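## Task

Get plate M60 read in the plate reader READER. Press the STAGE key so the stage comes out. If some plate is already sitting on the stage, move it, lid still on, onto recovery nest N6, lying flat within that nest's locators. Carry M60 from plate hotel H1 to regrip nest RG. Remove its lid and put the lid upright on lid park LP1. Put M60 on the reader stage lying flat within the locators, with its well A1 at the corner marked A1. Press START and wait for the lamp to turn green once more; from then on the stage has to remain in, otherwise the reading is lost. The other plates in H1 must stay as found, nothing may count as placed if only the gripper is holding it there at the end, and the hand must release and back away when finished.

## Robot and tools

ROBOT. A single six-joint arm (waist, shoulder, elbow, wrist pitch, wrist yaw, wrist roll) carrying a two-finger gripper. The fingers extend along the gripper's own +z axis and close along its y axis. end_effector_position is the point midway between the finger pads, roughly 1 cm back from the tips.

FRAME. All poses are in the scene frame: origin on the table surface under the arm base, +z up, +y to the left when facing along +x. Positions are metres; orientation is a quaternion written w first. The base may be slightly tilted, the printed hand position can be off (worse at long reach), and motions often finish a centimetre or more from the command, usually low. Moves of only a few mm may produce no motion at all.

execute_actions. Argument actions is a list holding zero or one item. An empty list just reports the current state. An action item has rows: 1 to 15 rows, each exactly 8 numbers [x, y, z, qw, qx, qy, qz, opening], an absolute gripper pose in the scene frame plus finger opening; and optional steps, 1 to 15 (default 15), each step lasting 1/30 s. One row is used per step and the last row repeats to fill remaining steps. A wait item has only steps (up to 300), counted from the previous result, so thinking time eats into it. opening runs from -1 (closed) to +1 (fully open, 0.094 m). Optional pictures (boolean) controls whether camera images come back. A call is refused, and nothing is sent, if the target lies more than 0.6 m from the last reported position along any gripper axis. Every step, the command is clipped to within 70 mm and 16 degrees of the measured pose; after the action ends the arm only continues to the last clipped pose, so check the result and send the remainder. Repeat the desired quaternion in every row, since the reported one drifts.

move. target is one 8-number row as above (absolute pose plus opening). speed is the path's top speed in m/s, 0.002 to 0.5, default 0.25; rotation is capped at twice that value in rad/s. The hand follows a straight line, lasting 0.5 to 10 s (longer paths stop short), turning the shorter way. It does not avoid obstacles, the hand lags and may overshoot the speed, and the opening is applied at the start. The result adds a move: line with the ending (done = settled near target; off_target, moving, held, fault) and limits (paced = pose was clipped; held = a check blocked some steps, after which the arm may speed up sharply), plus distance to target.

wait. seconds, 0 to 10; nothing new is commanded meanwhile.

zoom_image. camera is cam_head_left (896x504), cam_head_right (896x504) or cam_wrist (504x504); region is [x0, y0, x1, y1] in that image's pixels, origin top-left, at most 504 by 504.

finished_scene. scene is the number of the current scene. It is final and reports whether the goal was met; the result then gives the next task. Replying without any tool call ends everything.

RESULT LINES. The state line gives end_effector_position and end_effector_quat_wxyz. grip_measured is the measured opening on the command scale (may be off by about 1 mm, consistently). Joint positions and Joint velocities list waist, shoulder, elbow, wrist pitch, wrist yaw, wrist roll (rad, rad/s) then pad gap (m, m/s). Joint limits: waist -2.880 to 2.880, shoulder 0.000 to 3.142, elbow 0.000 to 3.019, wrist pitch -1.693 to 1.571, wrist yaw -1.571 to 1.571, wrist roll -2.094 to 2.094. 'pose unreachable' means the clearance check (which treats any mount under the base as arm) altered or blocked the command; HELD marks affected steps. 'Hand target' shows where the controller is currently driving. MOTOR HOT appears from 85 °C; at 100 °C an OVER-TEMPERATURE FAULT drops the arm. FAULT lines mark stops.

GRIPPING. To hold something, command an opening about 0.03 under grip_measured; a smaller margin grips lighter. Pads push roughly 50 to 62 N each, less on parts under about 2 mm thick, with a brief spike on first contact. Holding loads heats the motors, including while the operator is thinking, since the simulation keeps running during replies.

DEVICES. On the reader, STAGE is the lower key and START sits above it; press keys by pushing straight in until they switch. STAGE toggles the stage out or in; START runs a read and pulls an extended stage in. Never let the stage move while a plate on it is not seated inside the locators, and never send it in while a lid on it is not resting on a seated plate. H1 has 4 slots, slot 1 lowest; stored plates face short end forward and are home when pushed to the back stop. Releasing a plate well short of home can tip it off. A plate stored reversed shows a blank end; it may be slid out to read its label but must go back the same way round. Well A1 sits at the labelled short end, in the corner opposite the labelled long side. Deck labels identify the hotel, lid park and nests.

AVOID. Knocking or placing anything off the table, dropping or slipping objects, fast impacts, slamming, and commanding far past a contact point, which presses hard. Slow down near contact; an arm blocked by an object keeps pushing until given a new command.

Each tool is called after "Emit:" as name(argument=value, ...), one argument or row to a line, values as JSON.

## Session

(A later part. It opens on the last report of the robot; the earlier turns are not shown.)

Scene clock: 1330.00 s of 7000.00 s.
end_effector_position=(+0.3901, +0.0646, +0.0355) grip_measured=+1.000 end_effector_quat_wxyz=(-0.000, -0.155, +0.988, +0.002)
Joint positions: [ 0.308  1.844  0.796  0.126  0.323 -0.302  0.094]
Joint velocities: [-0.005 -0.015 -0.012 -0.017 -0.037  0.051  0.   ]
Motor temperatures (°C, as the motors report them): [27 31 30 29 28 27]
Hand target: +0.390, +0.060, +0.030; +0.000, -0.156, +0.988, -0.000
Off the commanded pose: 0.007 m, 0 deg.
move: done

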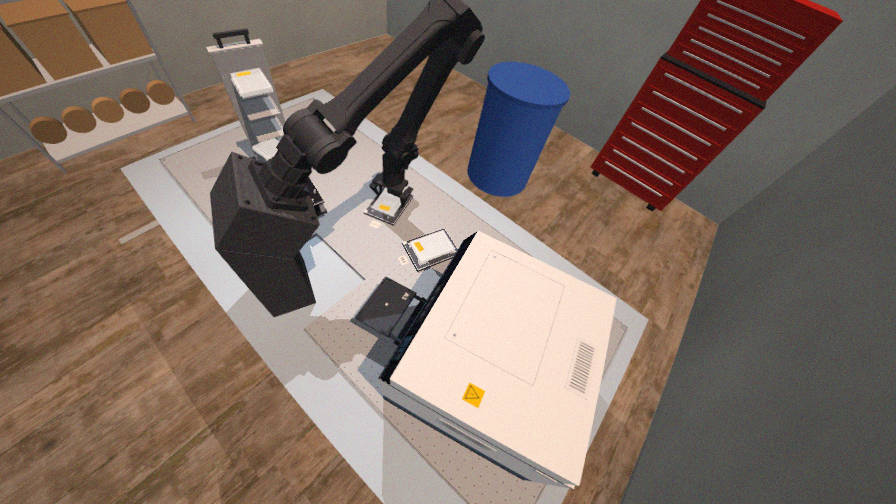

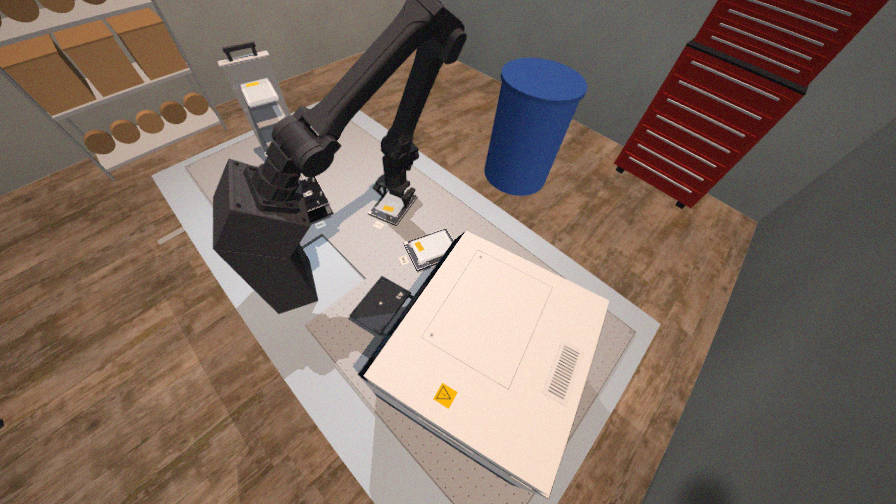

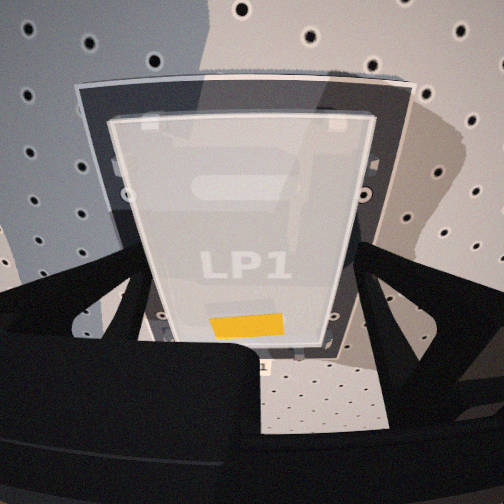

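Emit:
execute_actions(
  actions=[
    {"rows":[[0.39,0.067,0.035,0,-0.156,0.988,0,0.76]],"steps":15},
  ],
  pictures=false,
)

Emit:
move(
  target=[0.380,0.063,0.052,0,-0.156,0.988,0,0.76],
  speed=0.015,
)

Scene clock: 1336.80 s of 7000.00 s.
end_effector_position=(+0.3894, +0.0673, +0.0361) grip_measured=+0.778 end_effector_quat_wxyz=(-0.000, -0.158, +0.987, +0.003)
Joint positions: [ 0.314  1.845  0.795  0.126  0.327 -0.301  0.084]
Joint velocities: [-0.005 -0.005 -0.007  0.002  0.051 -0.007  0.   ]
Motor temperatures (°C, as the motors report them): [27 31 30 29 28 27]
Hand target: +0.390, +0.067, +0.035; -0.000, -0.156, +0.988, +0.000
Off the commanded pose: 0.001 m, 0 deg.
Steps of this call (steps 1 to 90: nothing new was sent; then 3.30 s passed at rest; steps 91 to 105: all 15 steps of this action). Readings (end_effector_position):
91: (+0.3901, +0.0652, +0.0355)
92: (+0.3896, +0.0673, +0.0359)
94: (+0.3894, +0.0673, +0.0361)
98: (+0.3894, +0.0673, +0.0361)
105: the state above

Scene clock: 1338.50 s of 7000.00 s.
end_effector_position=(+0.3802, +0.0625, +0.0471) grip_measured=+0.778 end_effector_quat_wxyz=(-0.003, -0.158, +0.987, +0.000)
Joint positions: [ 0.314  1.812  0.757  0.126  0.332 -0.301  0.084]
Joint velocities: [-0.005  0.005  0.017 -0.012  0.051 -0.022  0.001]
Motor temperatures (°C, as the motors report them): [27 31 30 29 28 27]
Hand target: +0.380, +0.063, +0.052; -0.000, -0.156, +0.988, +0.000
Off the commanded pose: 0.005 m, 0 deg.
move: done

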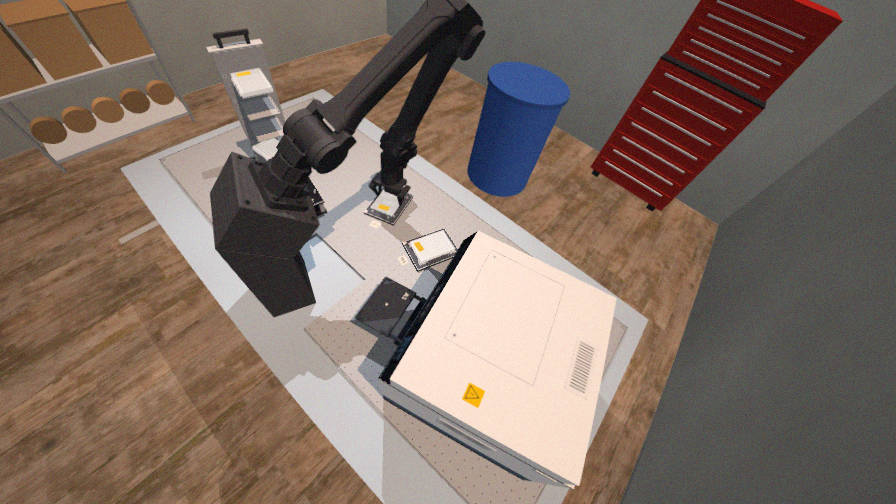

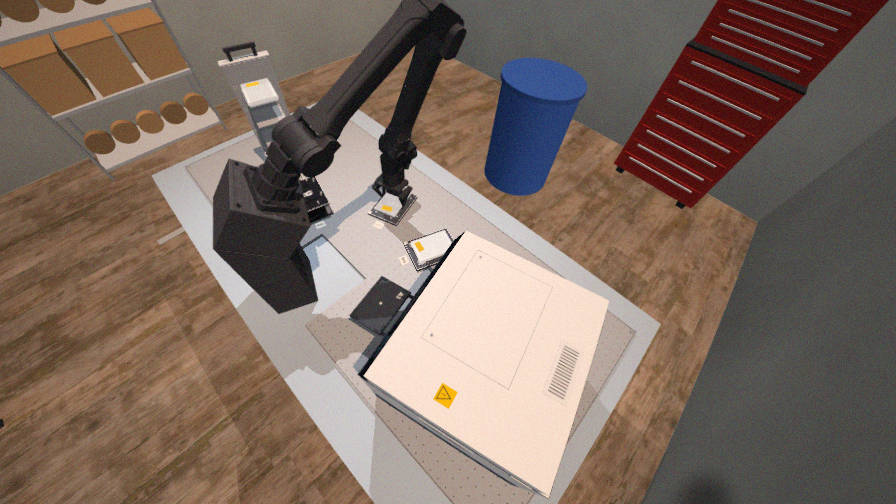

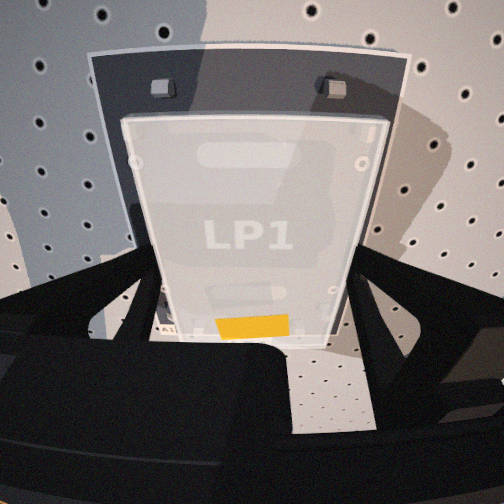

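Emit:
move(
  target=[0.387,0.063,0.027,0,-0.156,0.988,0,0.76],
  speed=0.012,
)

Scene clock: 1348.30 s of 7000.00 s.
end_effector_position=(+0.3884, +0.0675, +0.0357) grip_measured=+0.778 end_effector_quat_wxyz=(+0.002, -0.157, +0.988, +0.003)
Joint positions: [ 0.314  1.847  0.791  0.136  0.326 -0.301  0.084]
Joint velocities: [-0.005 -0.015  0.002 -0.022  0.037 -0.051  0.001]
Motor temperatures (°C, as the motors report them): [27 31 30 29 28 27]
Hand target: +0.387, +0.063, +0.027; +0.000, -0.156, +0.988, -0.000
Off the commanded pose: 0.010 m, 0 deg.
After step 90, 4.80 s passed at rest.
move: done

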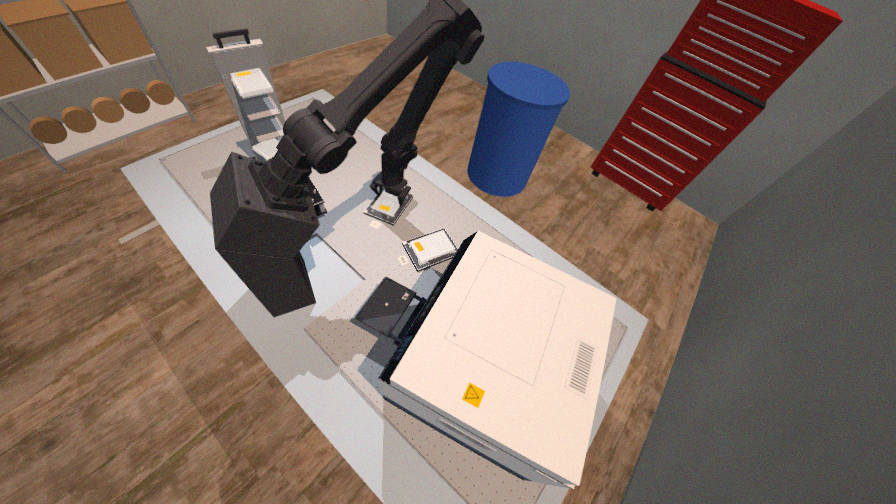

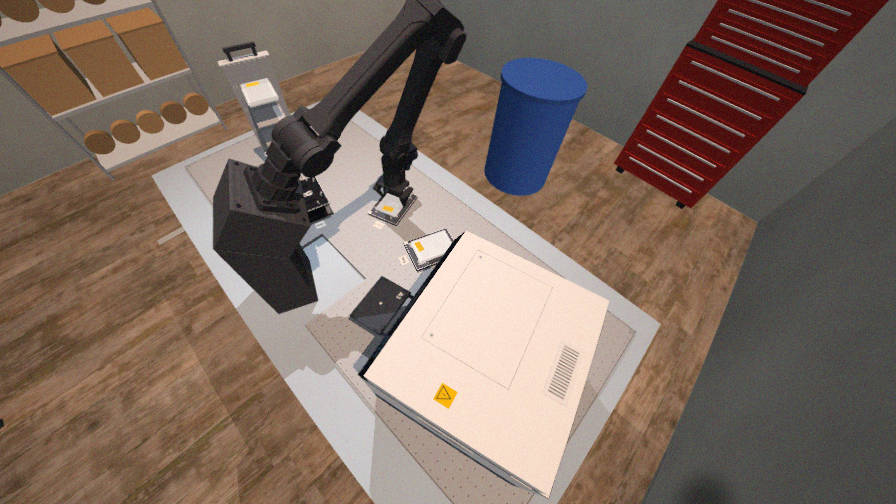

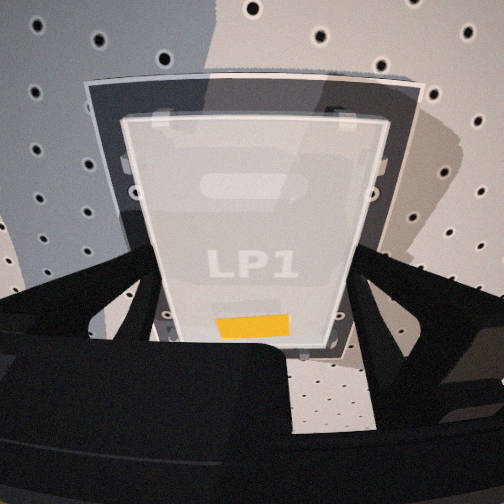

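Emit:
execute_actions(
  actions=[
    {"rows":[[0.388,0.067,0.037,0,-0.156,0.988,0,0.8],[0.388,0.067,0.037,0,-0.156,0.988,0,0.82],[0.388,0.067,0.037,0,-0.156,0.988,0,1]],"steps":15},
  ],
  pictures=false,
)

Emit:
move(
  target=[0.40,0.06,0.12,0.1,-0.156,0.983,0.016,1],
  speed=0.06,
)

Emit:
zoom_image(
  camera="cam_wrist",
  region=[130,100,390,360],
)

Emit:
zoom_image(
  camera="cam_head_right",
  region=[355,175,435,235],
)

Scene clock: 1370.43 s of 7000.00 s.
end_effector_position=(+0.3884, +0.0668, +0.0357) grip_measured=+1.000 end_effector_quat_wxyz=(+0.002, -0.157, +0.988, +0.001)
Joint positions: [ 0.314  1.847  0.791  0.136  0.33  -0.301  0.094]
Joint velocities: [ 0.005 -0.005 -0.002 -0.002  0.022  0.022  0.   ]
Motor temperatures (°C, as the motors report them): [27 31 30 29 28 27]
Hand target: +0.388, +0.067, +0.037; +0.000, -0.156, +0.988, +0.000
Off the commanded pose: 0.001 m, 0 deg.
Steps of this call (steps 1 to 90: nothing new was sent; then 18.63 s passed at rest; steps 91 to 105: all 15 steps of this action). Readings (end_effector_position):
91: (+0.3884, +0.0674, +0.0357)
92: (+0.3884, +0.0673, +0.0357)
94: (+0.3884, +0.0668, +0.0357)
98: (+0.3884, +0.0668, +0.0357)
105: the state above

Scene clock: 1372.67 s of 7000.00 s.
end_effector_position=(+0.3971, +0.0549, +0.1161) grip_measured=+1.000 end_effector_quat_wxyz=(+0.090, -0.148, +0.985, +0.013)
Joint positions: [ 0.331  1.592  0.591  0.257  0.288 -0.326  0.094]
Joint velocities: [ 0.005 -0.005 -0.007  0.002 -0.037 -0.022  0.   ]
Motor temperatures (°C, as the motors report them): [27 31 30 29 28 27]
Hand target: +0.400, +0.060, +0.121; +0.100, -0.156, +0.983, +0.017
Off the commanded pose: 0.007 m, 1 deg.
move: done

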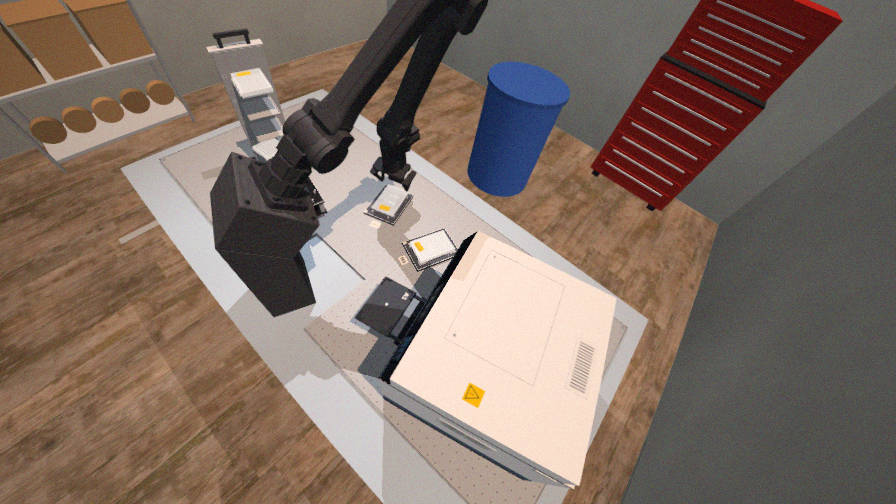

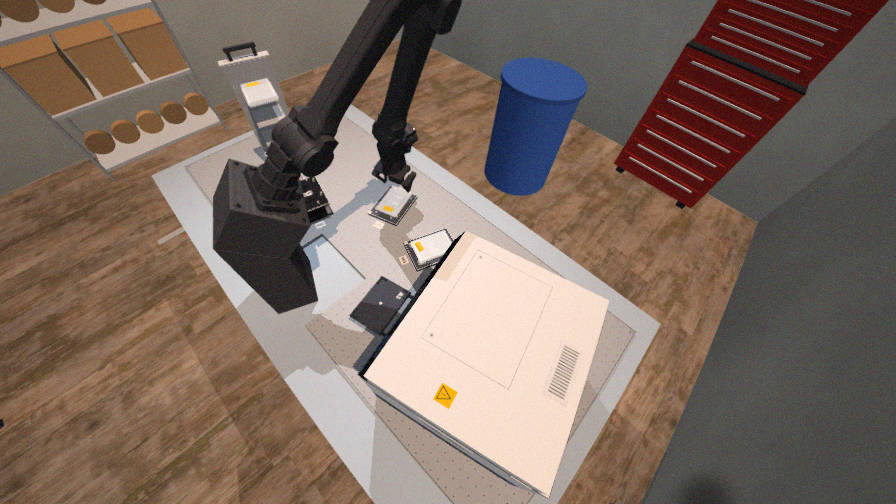

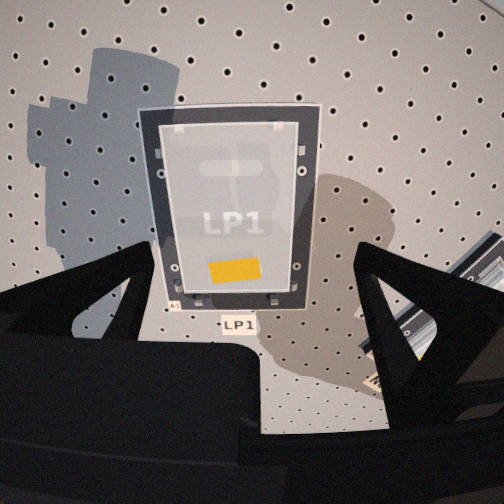

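Region (130, 100, 390, 360) of cam_wrist's 504x504 image, scaled by 1.938, with more detail than that image has.

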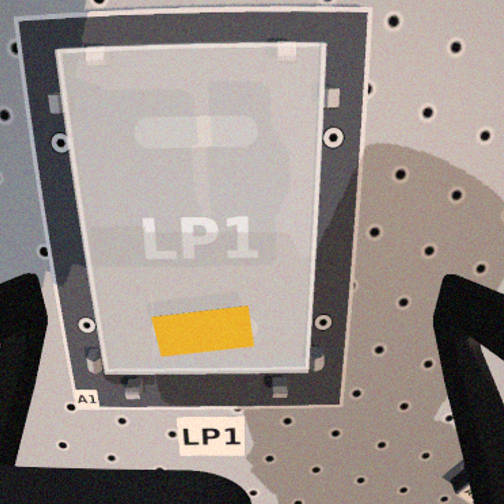

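Region (355, 175, 435, 235) of cam_head_right's 896x504 image, scaled by 6.300, with more detail than that image has; it fills the top 378 rows of this view, and the rest is white.

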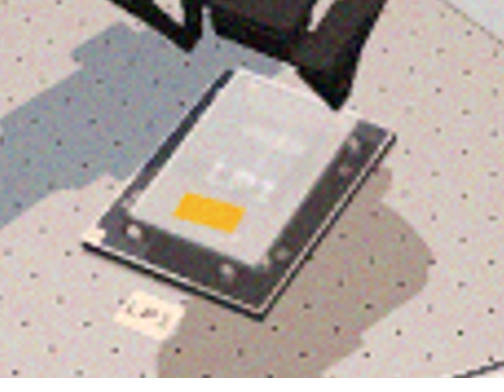

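Emit:
move(
  target=[0.39,0.060,0.055,0,-0.156,0.988,0,1],
  speed=0.05,
)

Emit:
move(
  target=[0.388,0.062,0.030,0,-0.156,0.988,0,1],
  speed=0.015,
)

Emit:
execute_actions(
  actions=[
    {"rows":[[0.388,0.067,0.035,0,-0.156,0.988,0,0.76]],"steps":15},
  ],
)

Scene clock: 1388.37 s of 7000.00 s.
end_effector_position=(+0.3945, +0.0658, +0.0601) grip_measured=+1.000 end_effector_quat_wxyz=(+0.010, -0.164, +0.986, +0.003)
Joint positions: [ 0.328  1.771  0.759  0.106  0.331 -0.31   0.094]
Joint velocities: [-0.015  0.005 -0.007 -0.017 -0.066 -0.022  0.   ]
Motor temperatures (°C, as the motors report them): [27 31 30 29 28 27]
Hand target: +0.390, +0.060, +0.055; +0.000, -0.156, +0.988, -0.001
Off the commanded pose: 0.009 m, 2 deg.
After step 90, 10.57 s passed at rest.
move: done

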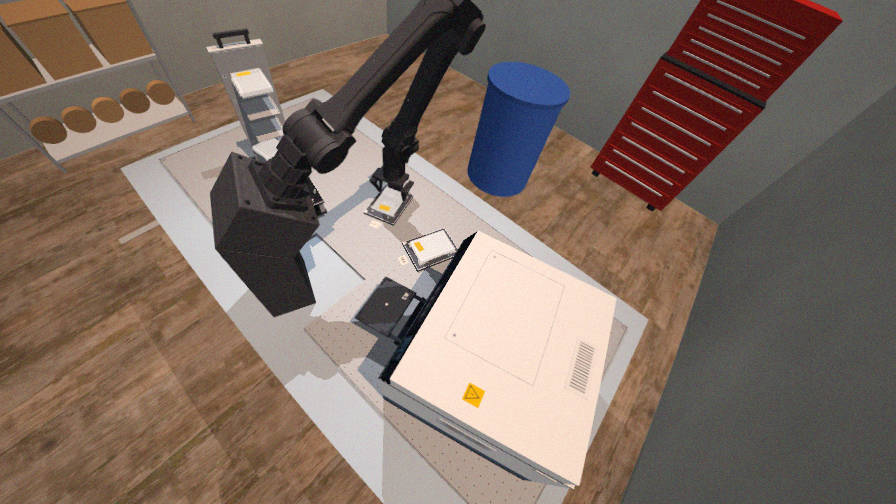

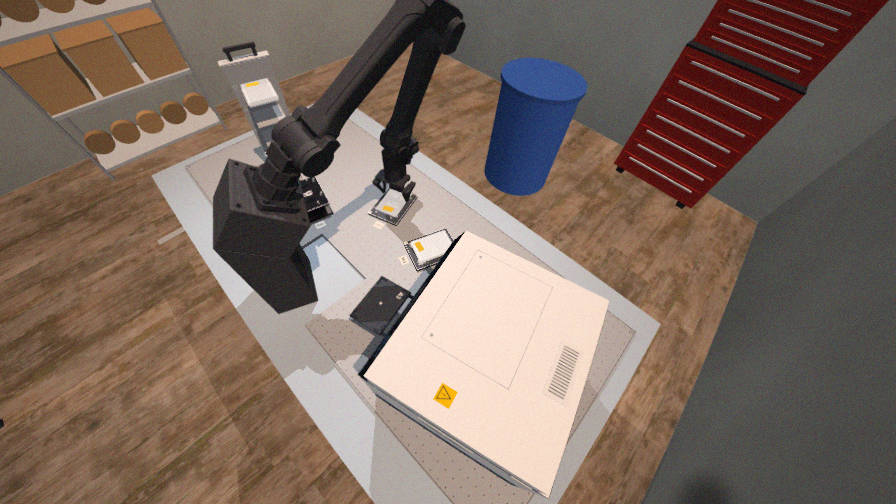

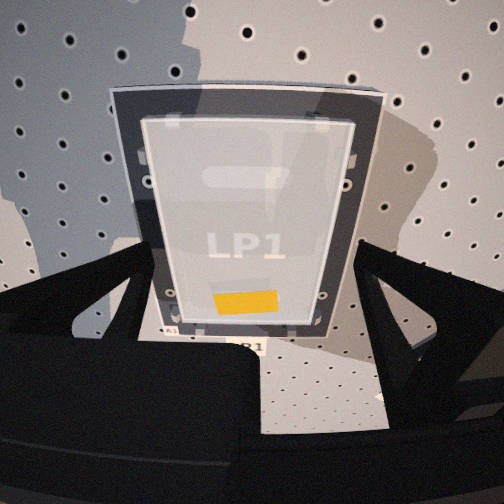

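Scene clock: 1390.67 s of 7000.00 s.
end_effector_position=(+0.3877, +0.0666, +0.0354) grip_measured=+1.000 end_effector_quat_wxyz=(-0.000, -0.161, +0.987, +0.002)
Joint positions: [ 0.312  1.847  0.792  0.131  0.326 -0.31   0.094]
Joint velocities: [-0.015 -0.024  0.007 -0.007 -0.037 -0.022  0.   ]
Motor temperatures (°C, as the motors report them): [27 31 30 29 28 27]
Hand target: +0.388, +0.062, +0.030; -0.000, -0.156, +0.988, -0.000
Off the commanded pose: 0.007 m, 1 deg.
move: done

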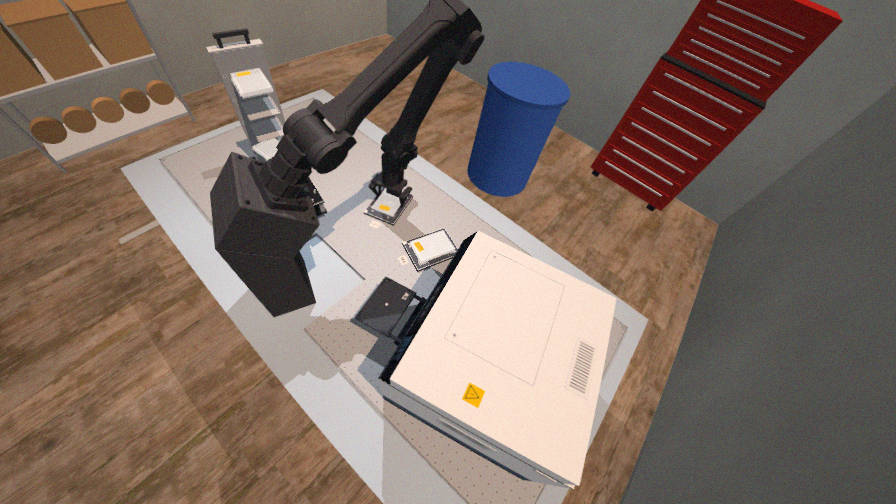

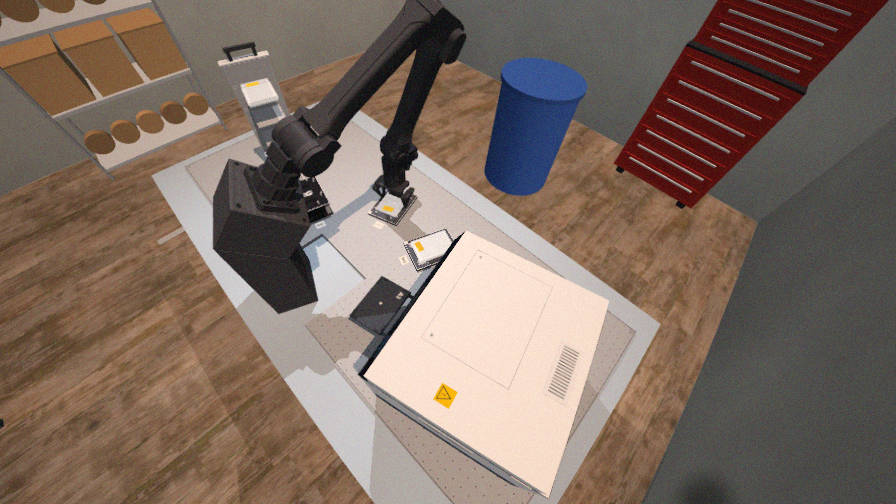

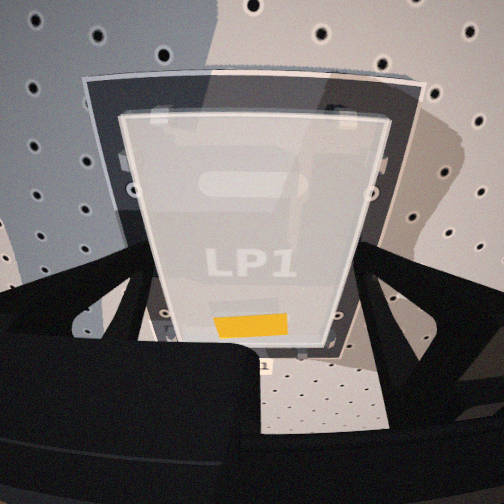

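Scene clock: 1391.17 s of 7000.00 s.
end_effector_position=(+0.3877, +0.0666, +0.0354) grip_measured=+0.778 end_effector_quat_wxyz=(-0.000, -0.161, +0.987, +0.002)
Joint positions: [ 0.313  1.847  0.792  0.131  0.327 -0.309  0.084]
Joint velocities: [-0.015 -0.015 -0.032  0.022  0.037  0.022 -0.   ]
Motor temperatures (°C, as the motors report them): [27 31 30 29 28 27]
Hand target: +0.388, +0.067, +0.035; +0.000, -0.156, +0.988, +0.000
Off the commanded pose: 0.001 m, 1 deg.
Steps of this call (steps 1 to 15: all 15 steps of this action). Readings (end_effector_position):
1: (+0.3877, +0.0663, +0.0354)
2: (+0.3877, +0.0665, +0.0354)
4: (+0.3877, +0.0666, +0.0354)
8: (+0.3877, +0.0666, +0.0354)
15: the state above

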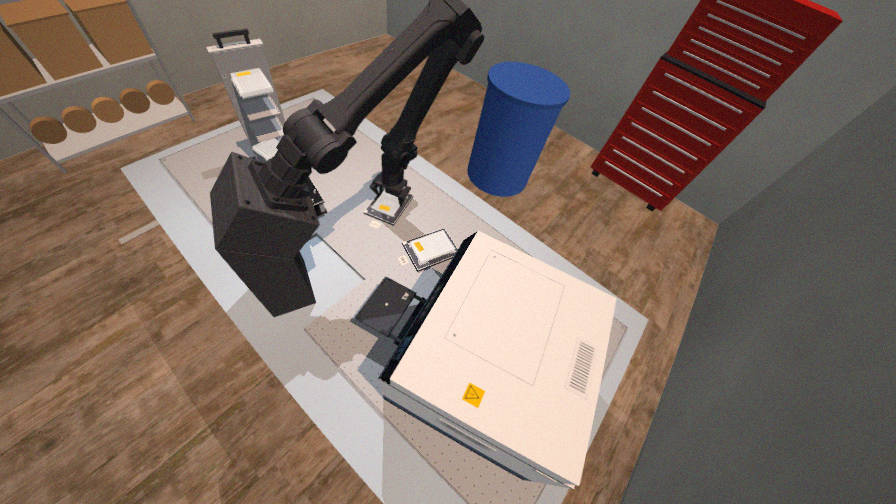

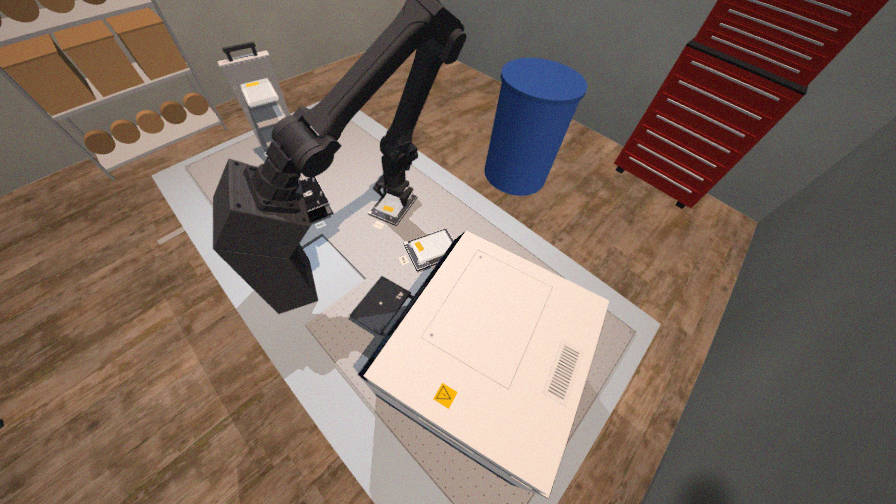

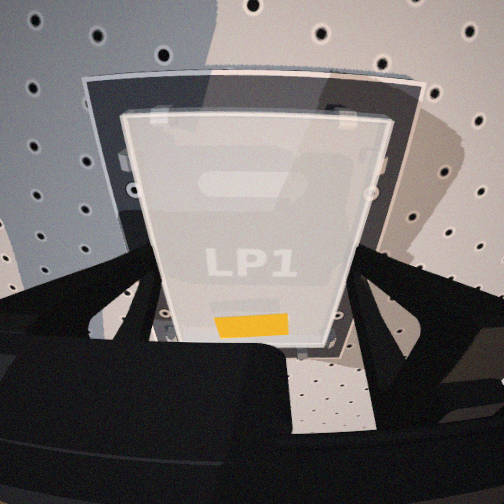

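Emit:
move(
  target=[0.379,0.063,0.052,0,-0.156,0.988,0,0.76],
  speed=0.015,
)

Emit:
move(
  target=[0.380,0.063,0.029,0,-0.156,0.988,0,0.76],
  speed=0.01,
)

Scene clock: 1398.70 s of 7000.00 s.
end_effector_position=(+0.3802, +0.0617, +0.0469) grip_measured=+0.778 end_effector_quat_wxyz=(-0.002, -0.160, +0.987, -0.000)
Joint positions: [ 0.313  1.812  0.755  0.131  0.332 -0.307  0.084]
Joint velocities: [ 0.015 -0.005  0.007 -0.022 -0.066  0.007 -0.003]
Motor temperatures (°C, as the motors report them): [27 31 30 29 28 27]
Hand target: +0.379, +0.063, +0.052; -0.000, -0.156, +0.988, +0.000
Off the commanded pose: 0.005 m, 1 deg.
After step 90, 3.03 s passed at rest.
move: done

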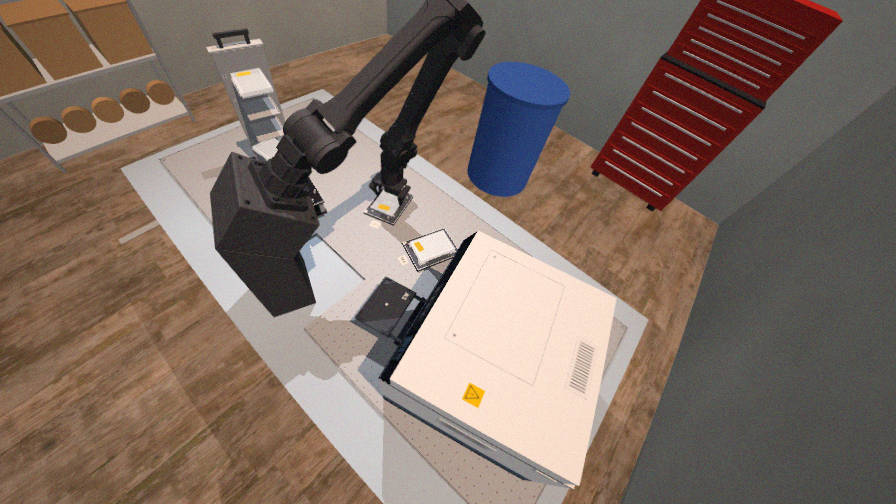

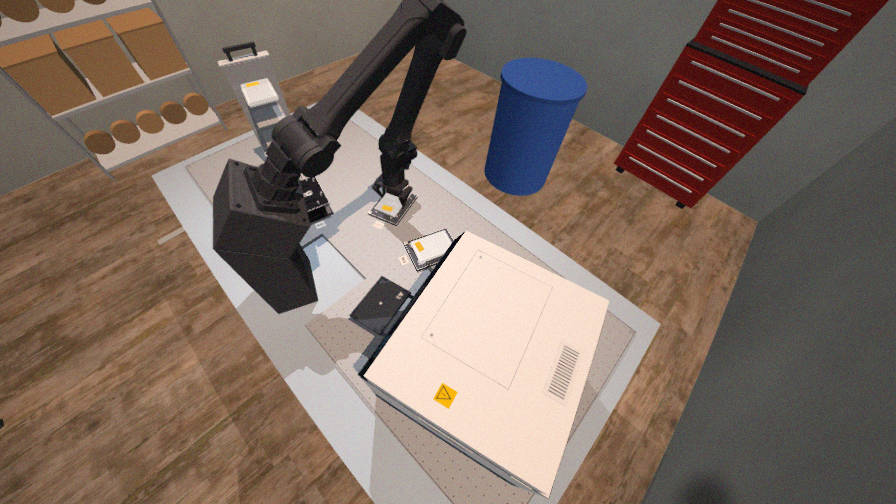

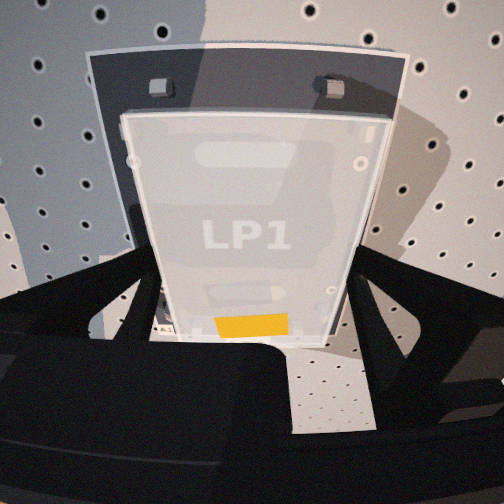

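Scene clock: 1400.73 s of 7000.00 s.
end_effector_position=(+0.3812, +0.0658, +0.0347) grip_measured=+0.778 end_effector_quat_wxyz=(+0.000, -0.159, +0.987, +0.001)
Joint positions: [ 0.311  1.852  0.776  0.155  0.328 -0.307  0.084]
Joint velocities: [ 0.005 -0.024 -0.027 -0.002 -0.007 -0.007 -0.001]
Motor temperatures (°C, as the motors report them): [27 31 30 29 28 27]
Hand target: +0.380, +0.063, +0.029; +0.000, -0.156, +0.988, -0.000
Off the commanded pose: 0.006 m, 0 deg.
move: done

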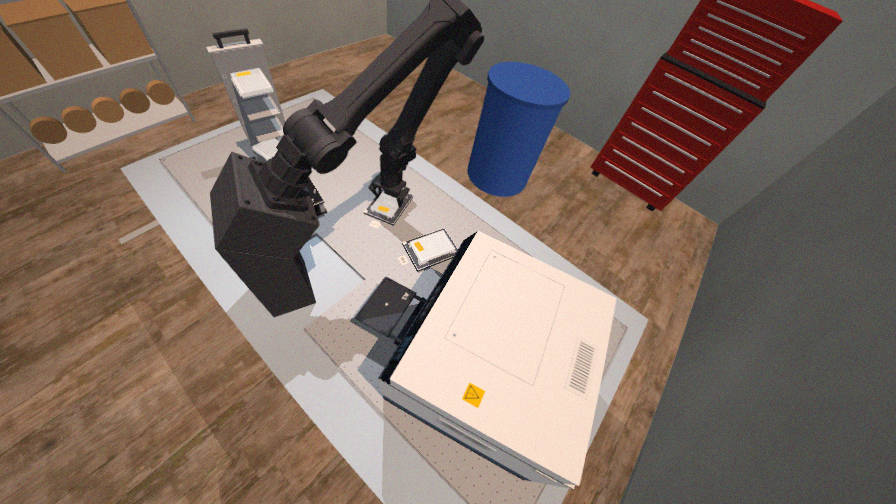

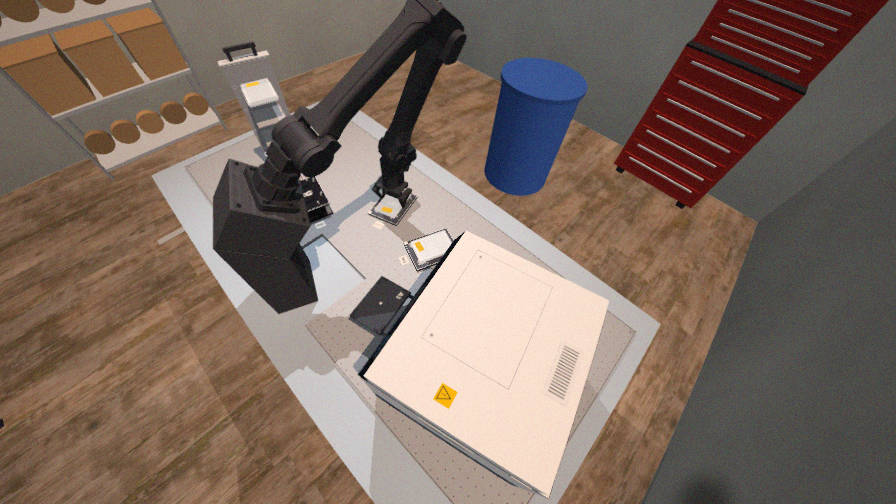

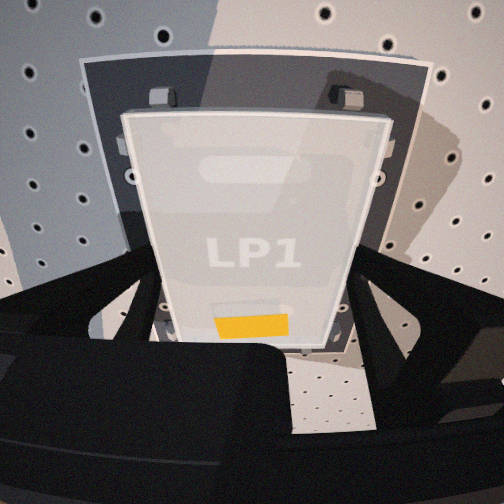

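Emit:
move(
  target=[0.389,0.066,0.031,0,-0.156,0.988,0,0.76],
  speed=0.006,
)

Scene clock: 1407.77 s of 7000.00 s.
end_effector_position=(+0.3822, +0.0659, +0.0343) grip_measured=+0.778 end_effector_quat_wxyz=(-0.003, -0.160, +0.987, +0.001)
Joint positions: [ 0.311  1.852  0.784  0.138  0.328 -0.307  0.084]
Joint velocities: [ 0.005 -0.024 -0.002  0.002 -0.051  0.022  0.001]
Motor temperatures (°C, as the motors report them): [27 31 30 29 28 27]
Hand target: +0.389, +0.066, +0.031; +0.000, -0.156, +0.988, -0.000
Off the commanded pose: 0.008 m, 1 deg.
After step 90, 2.37 s passed at rest.
move: done

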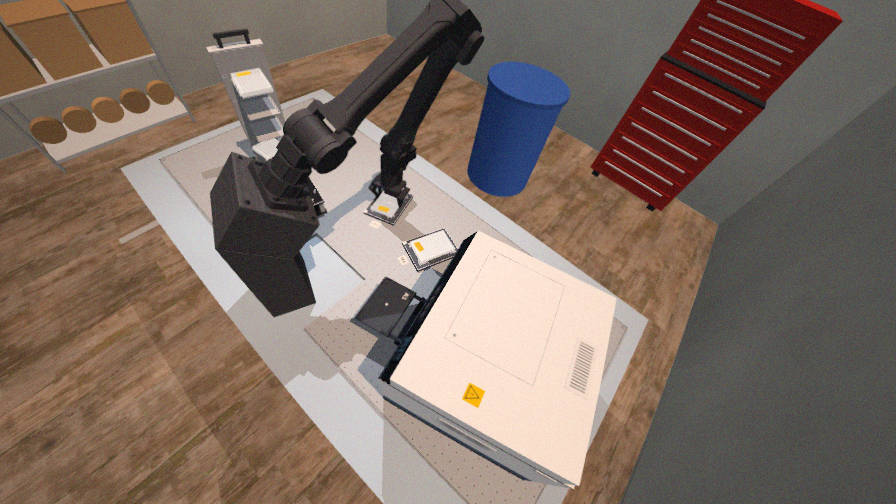

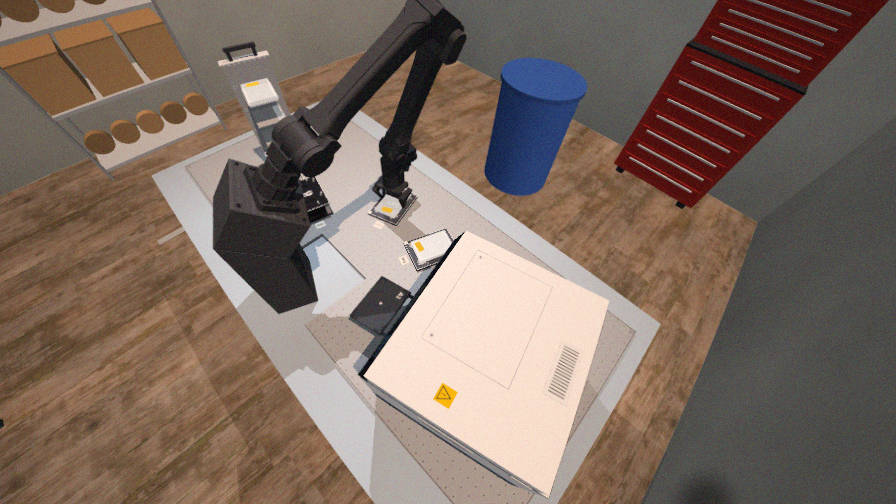

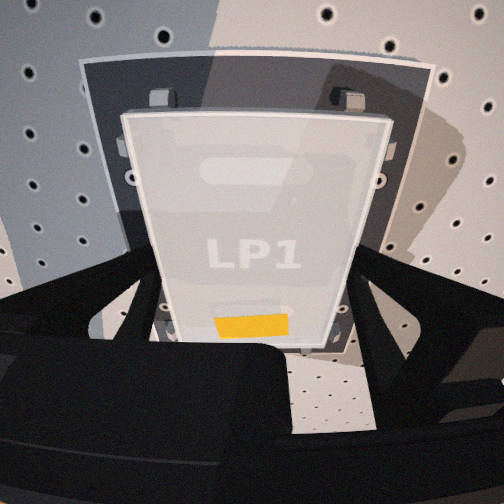

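Release and look.

Emit:
execute_actions(
  actions=[
    {"rows":[[0.383,0.066,0.036,0,-0.156,0.988,0,0.8],[0.383,0.066,0.036,0,-0.156,0.988,0,0.82],[0.383,0.066,0.036,0,-0.156,0.988,0,1]],"steps":15},
  ],
  pictures=false,
)

Emit:
move(
  target=[0.395,0.064,0.11,0,-0.156,0.988,0,1],
  speed=0.06,
)

Emit:
zoom_image(
  camera="cam_wrist",
  region=[130,80,390,340],
)

Scene clock: 1415.57 s of 7000.00 s.
end_effector_position=(+0.3817, +0.0658, +0.0343) grip_measured=+1.000 end_effector_quat_wxyz=(-0.004, -0.160, +0.987, +0.001)
Joint positions: [ 0.311  1.852  0.783  0.138  0.329 -0.307  0.094]
Joint velocities: [ 0.005 -0.005  0.012 -0.017 -0.037 -0.051  0.   ]
Motor temperatures (°C, as the motors report them): [27 31 30 29 28 27]
Hand target: +0.383, +0.066, +0.036; -0.000, -0.156, +0.988, +0.000
Off the commanded pose: 0.002 m, 1 deg.
Steps of this call (steps 1 to 90: nothing new was sent; then 4.30 s passed at rest; steps 91 to 105: all 15 steps of this action). Readings (end_effector_position):
91: (+0.3817, +0.0658, +0.0343)
92: (+0.3817, +0.0658, +0.0343)
94: (+0.3817, +0.0658, +0.0343)
98: (+0.3817, +0.0658, +0.0343)
105: the state above

Scene clock: 1417.43 s of 7000.00 s.
end_effector_position=(+0.3978, +0.0603, +0.1077) grip_measured=+1.000 end_effector_quat_wxyz=(+0.002, -0.157, +0.988, -0.002)
Joint positions: [ 0.36   1.62   0.716 -0.028  0.363 -0.263  0.094]
Joint velocities: [ 0.005  0.015 -0.007  0.017 -0.022  0.022  0.   ]
Motor temperatures (°C, as the motors report them): [27 31 30 29 28 27]
Hand target: +0.395, +0.064, +0.111; -0.000, -0.156, +0.988, +0.000
Off the commanded pose: 0.005 m, 0 deg.
move: done

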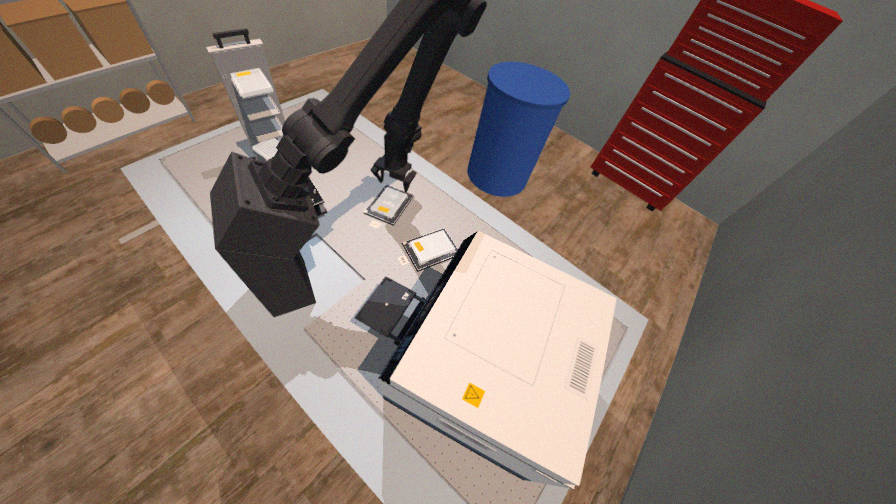

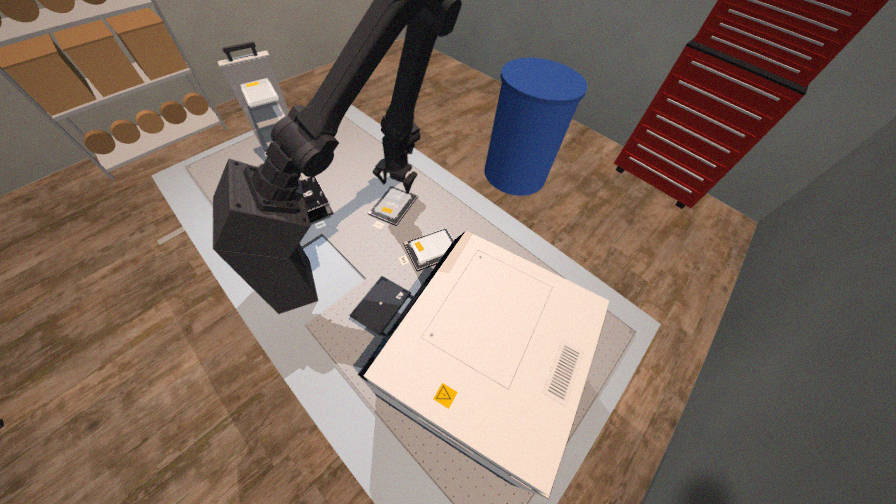

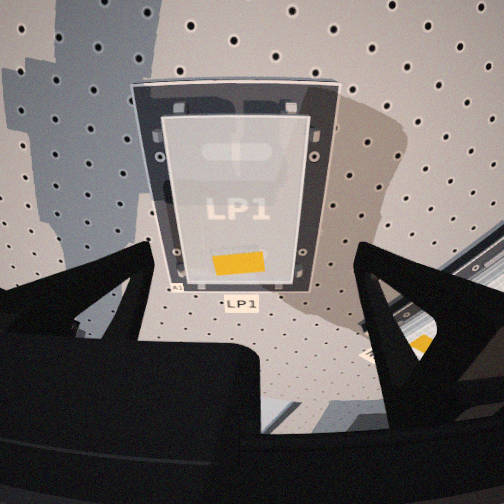

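Region (130, 80, 390, 340) of cam_wrist's 504x504 image, scaled by 1.938, with more detail than that image has.

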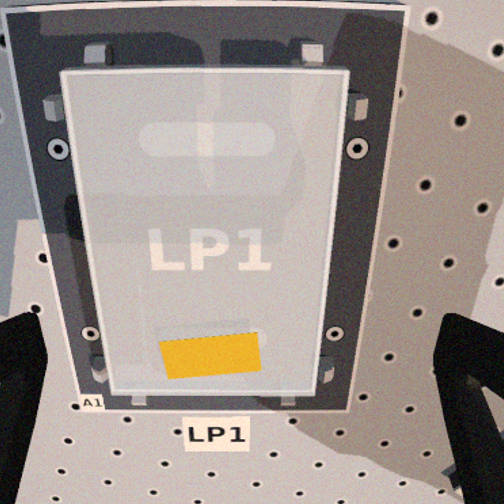

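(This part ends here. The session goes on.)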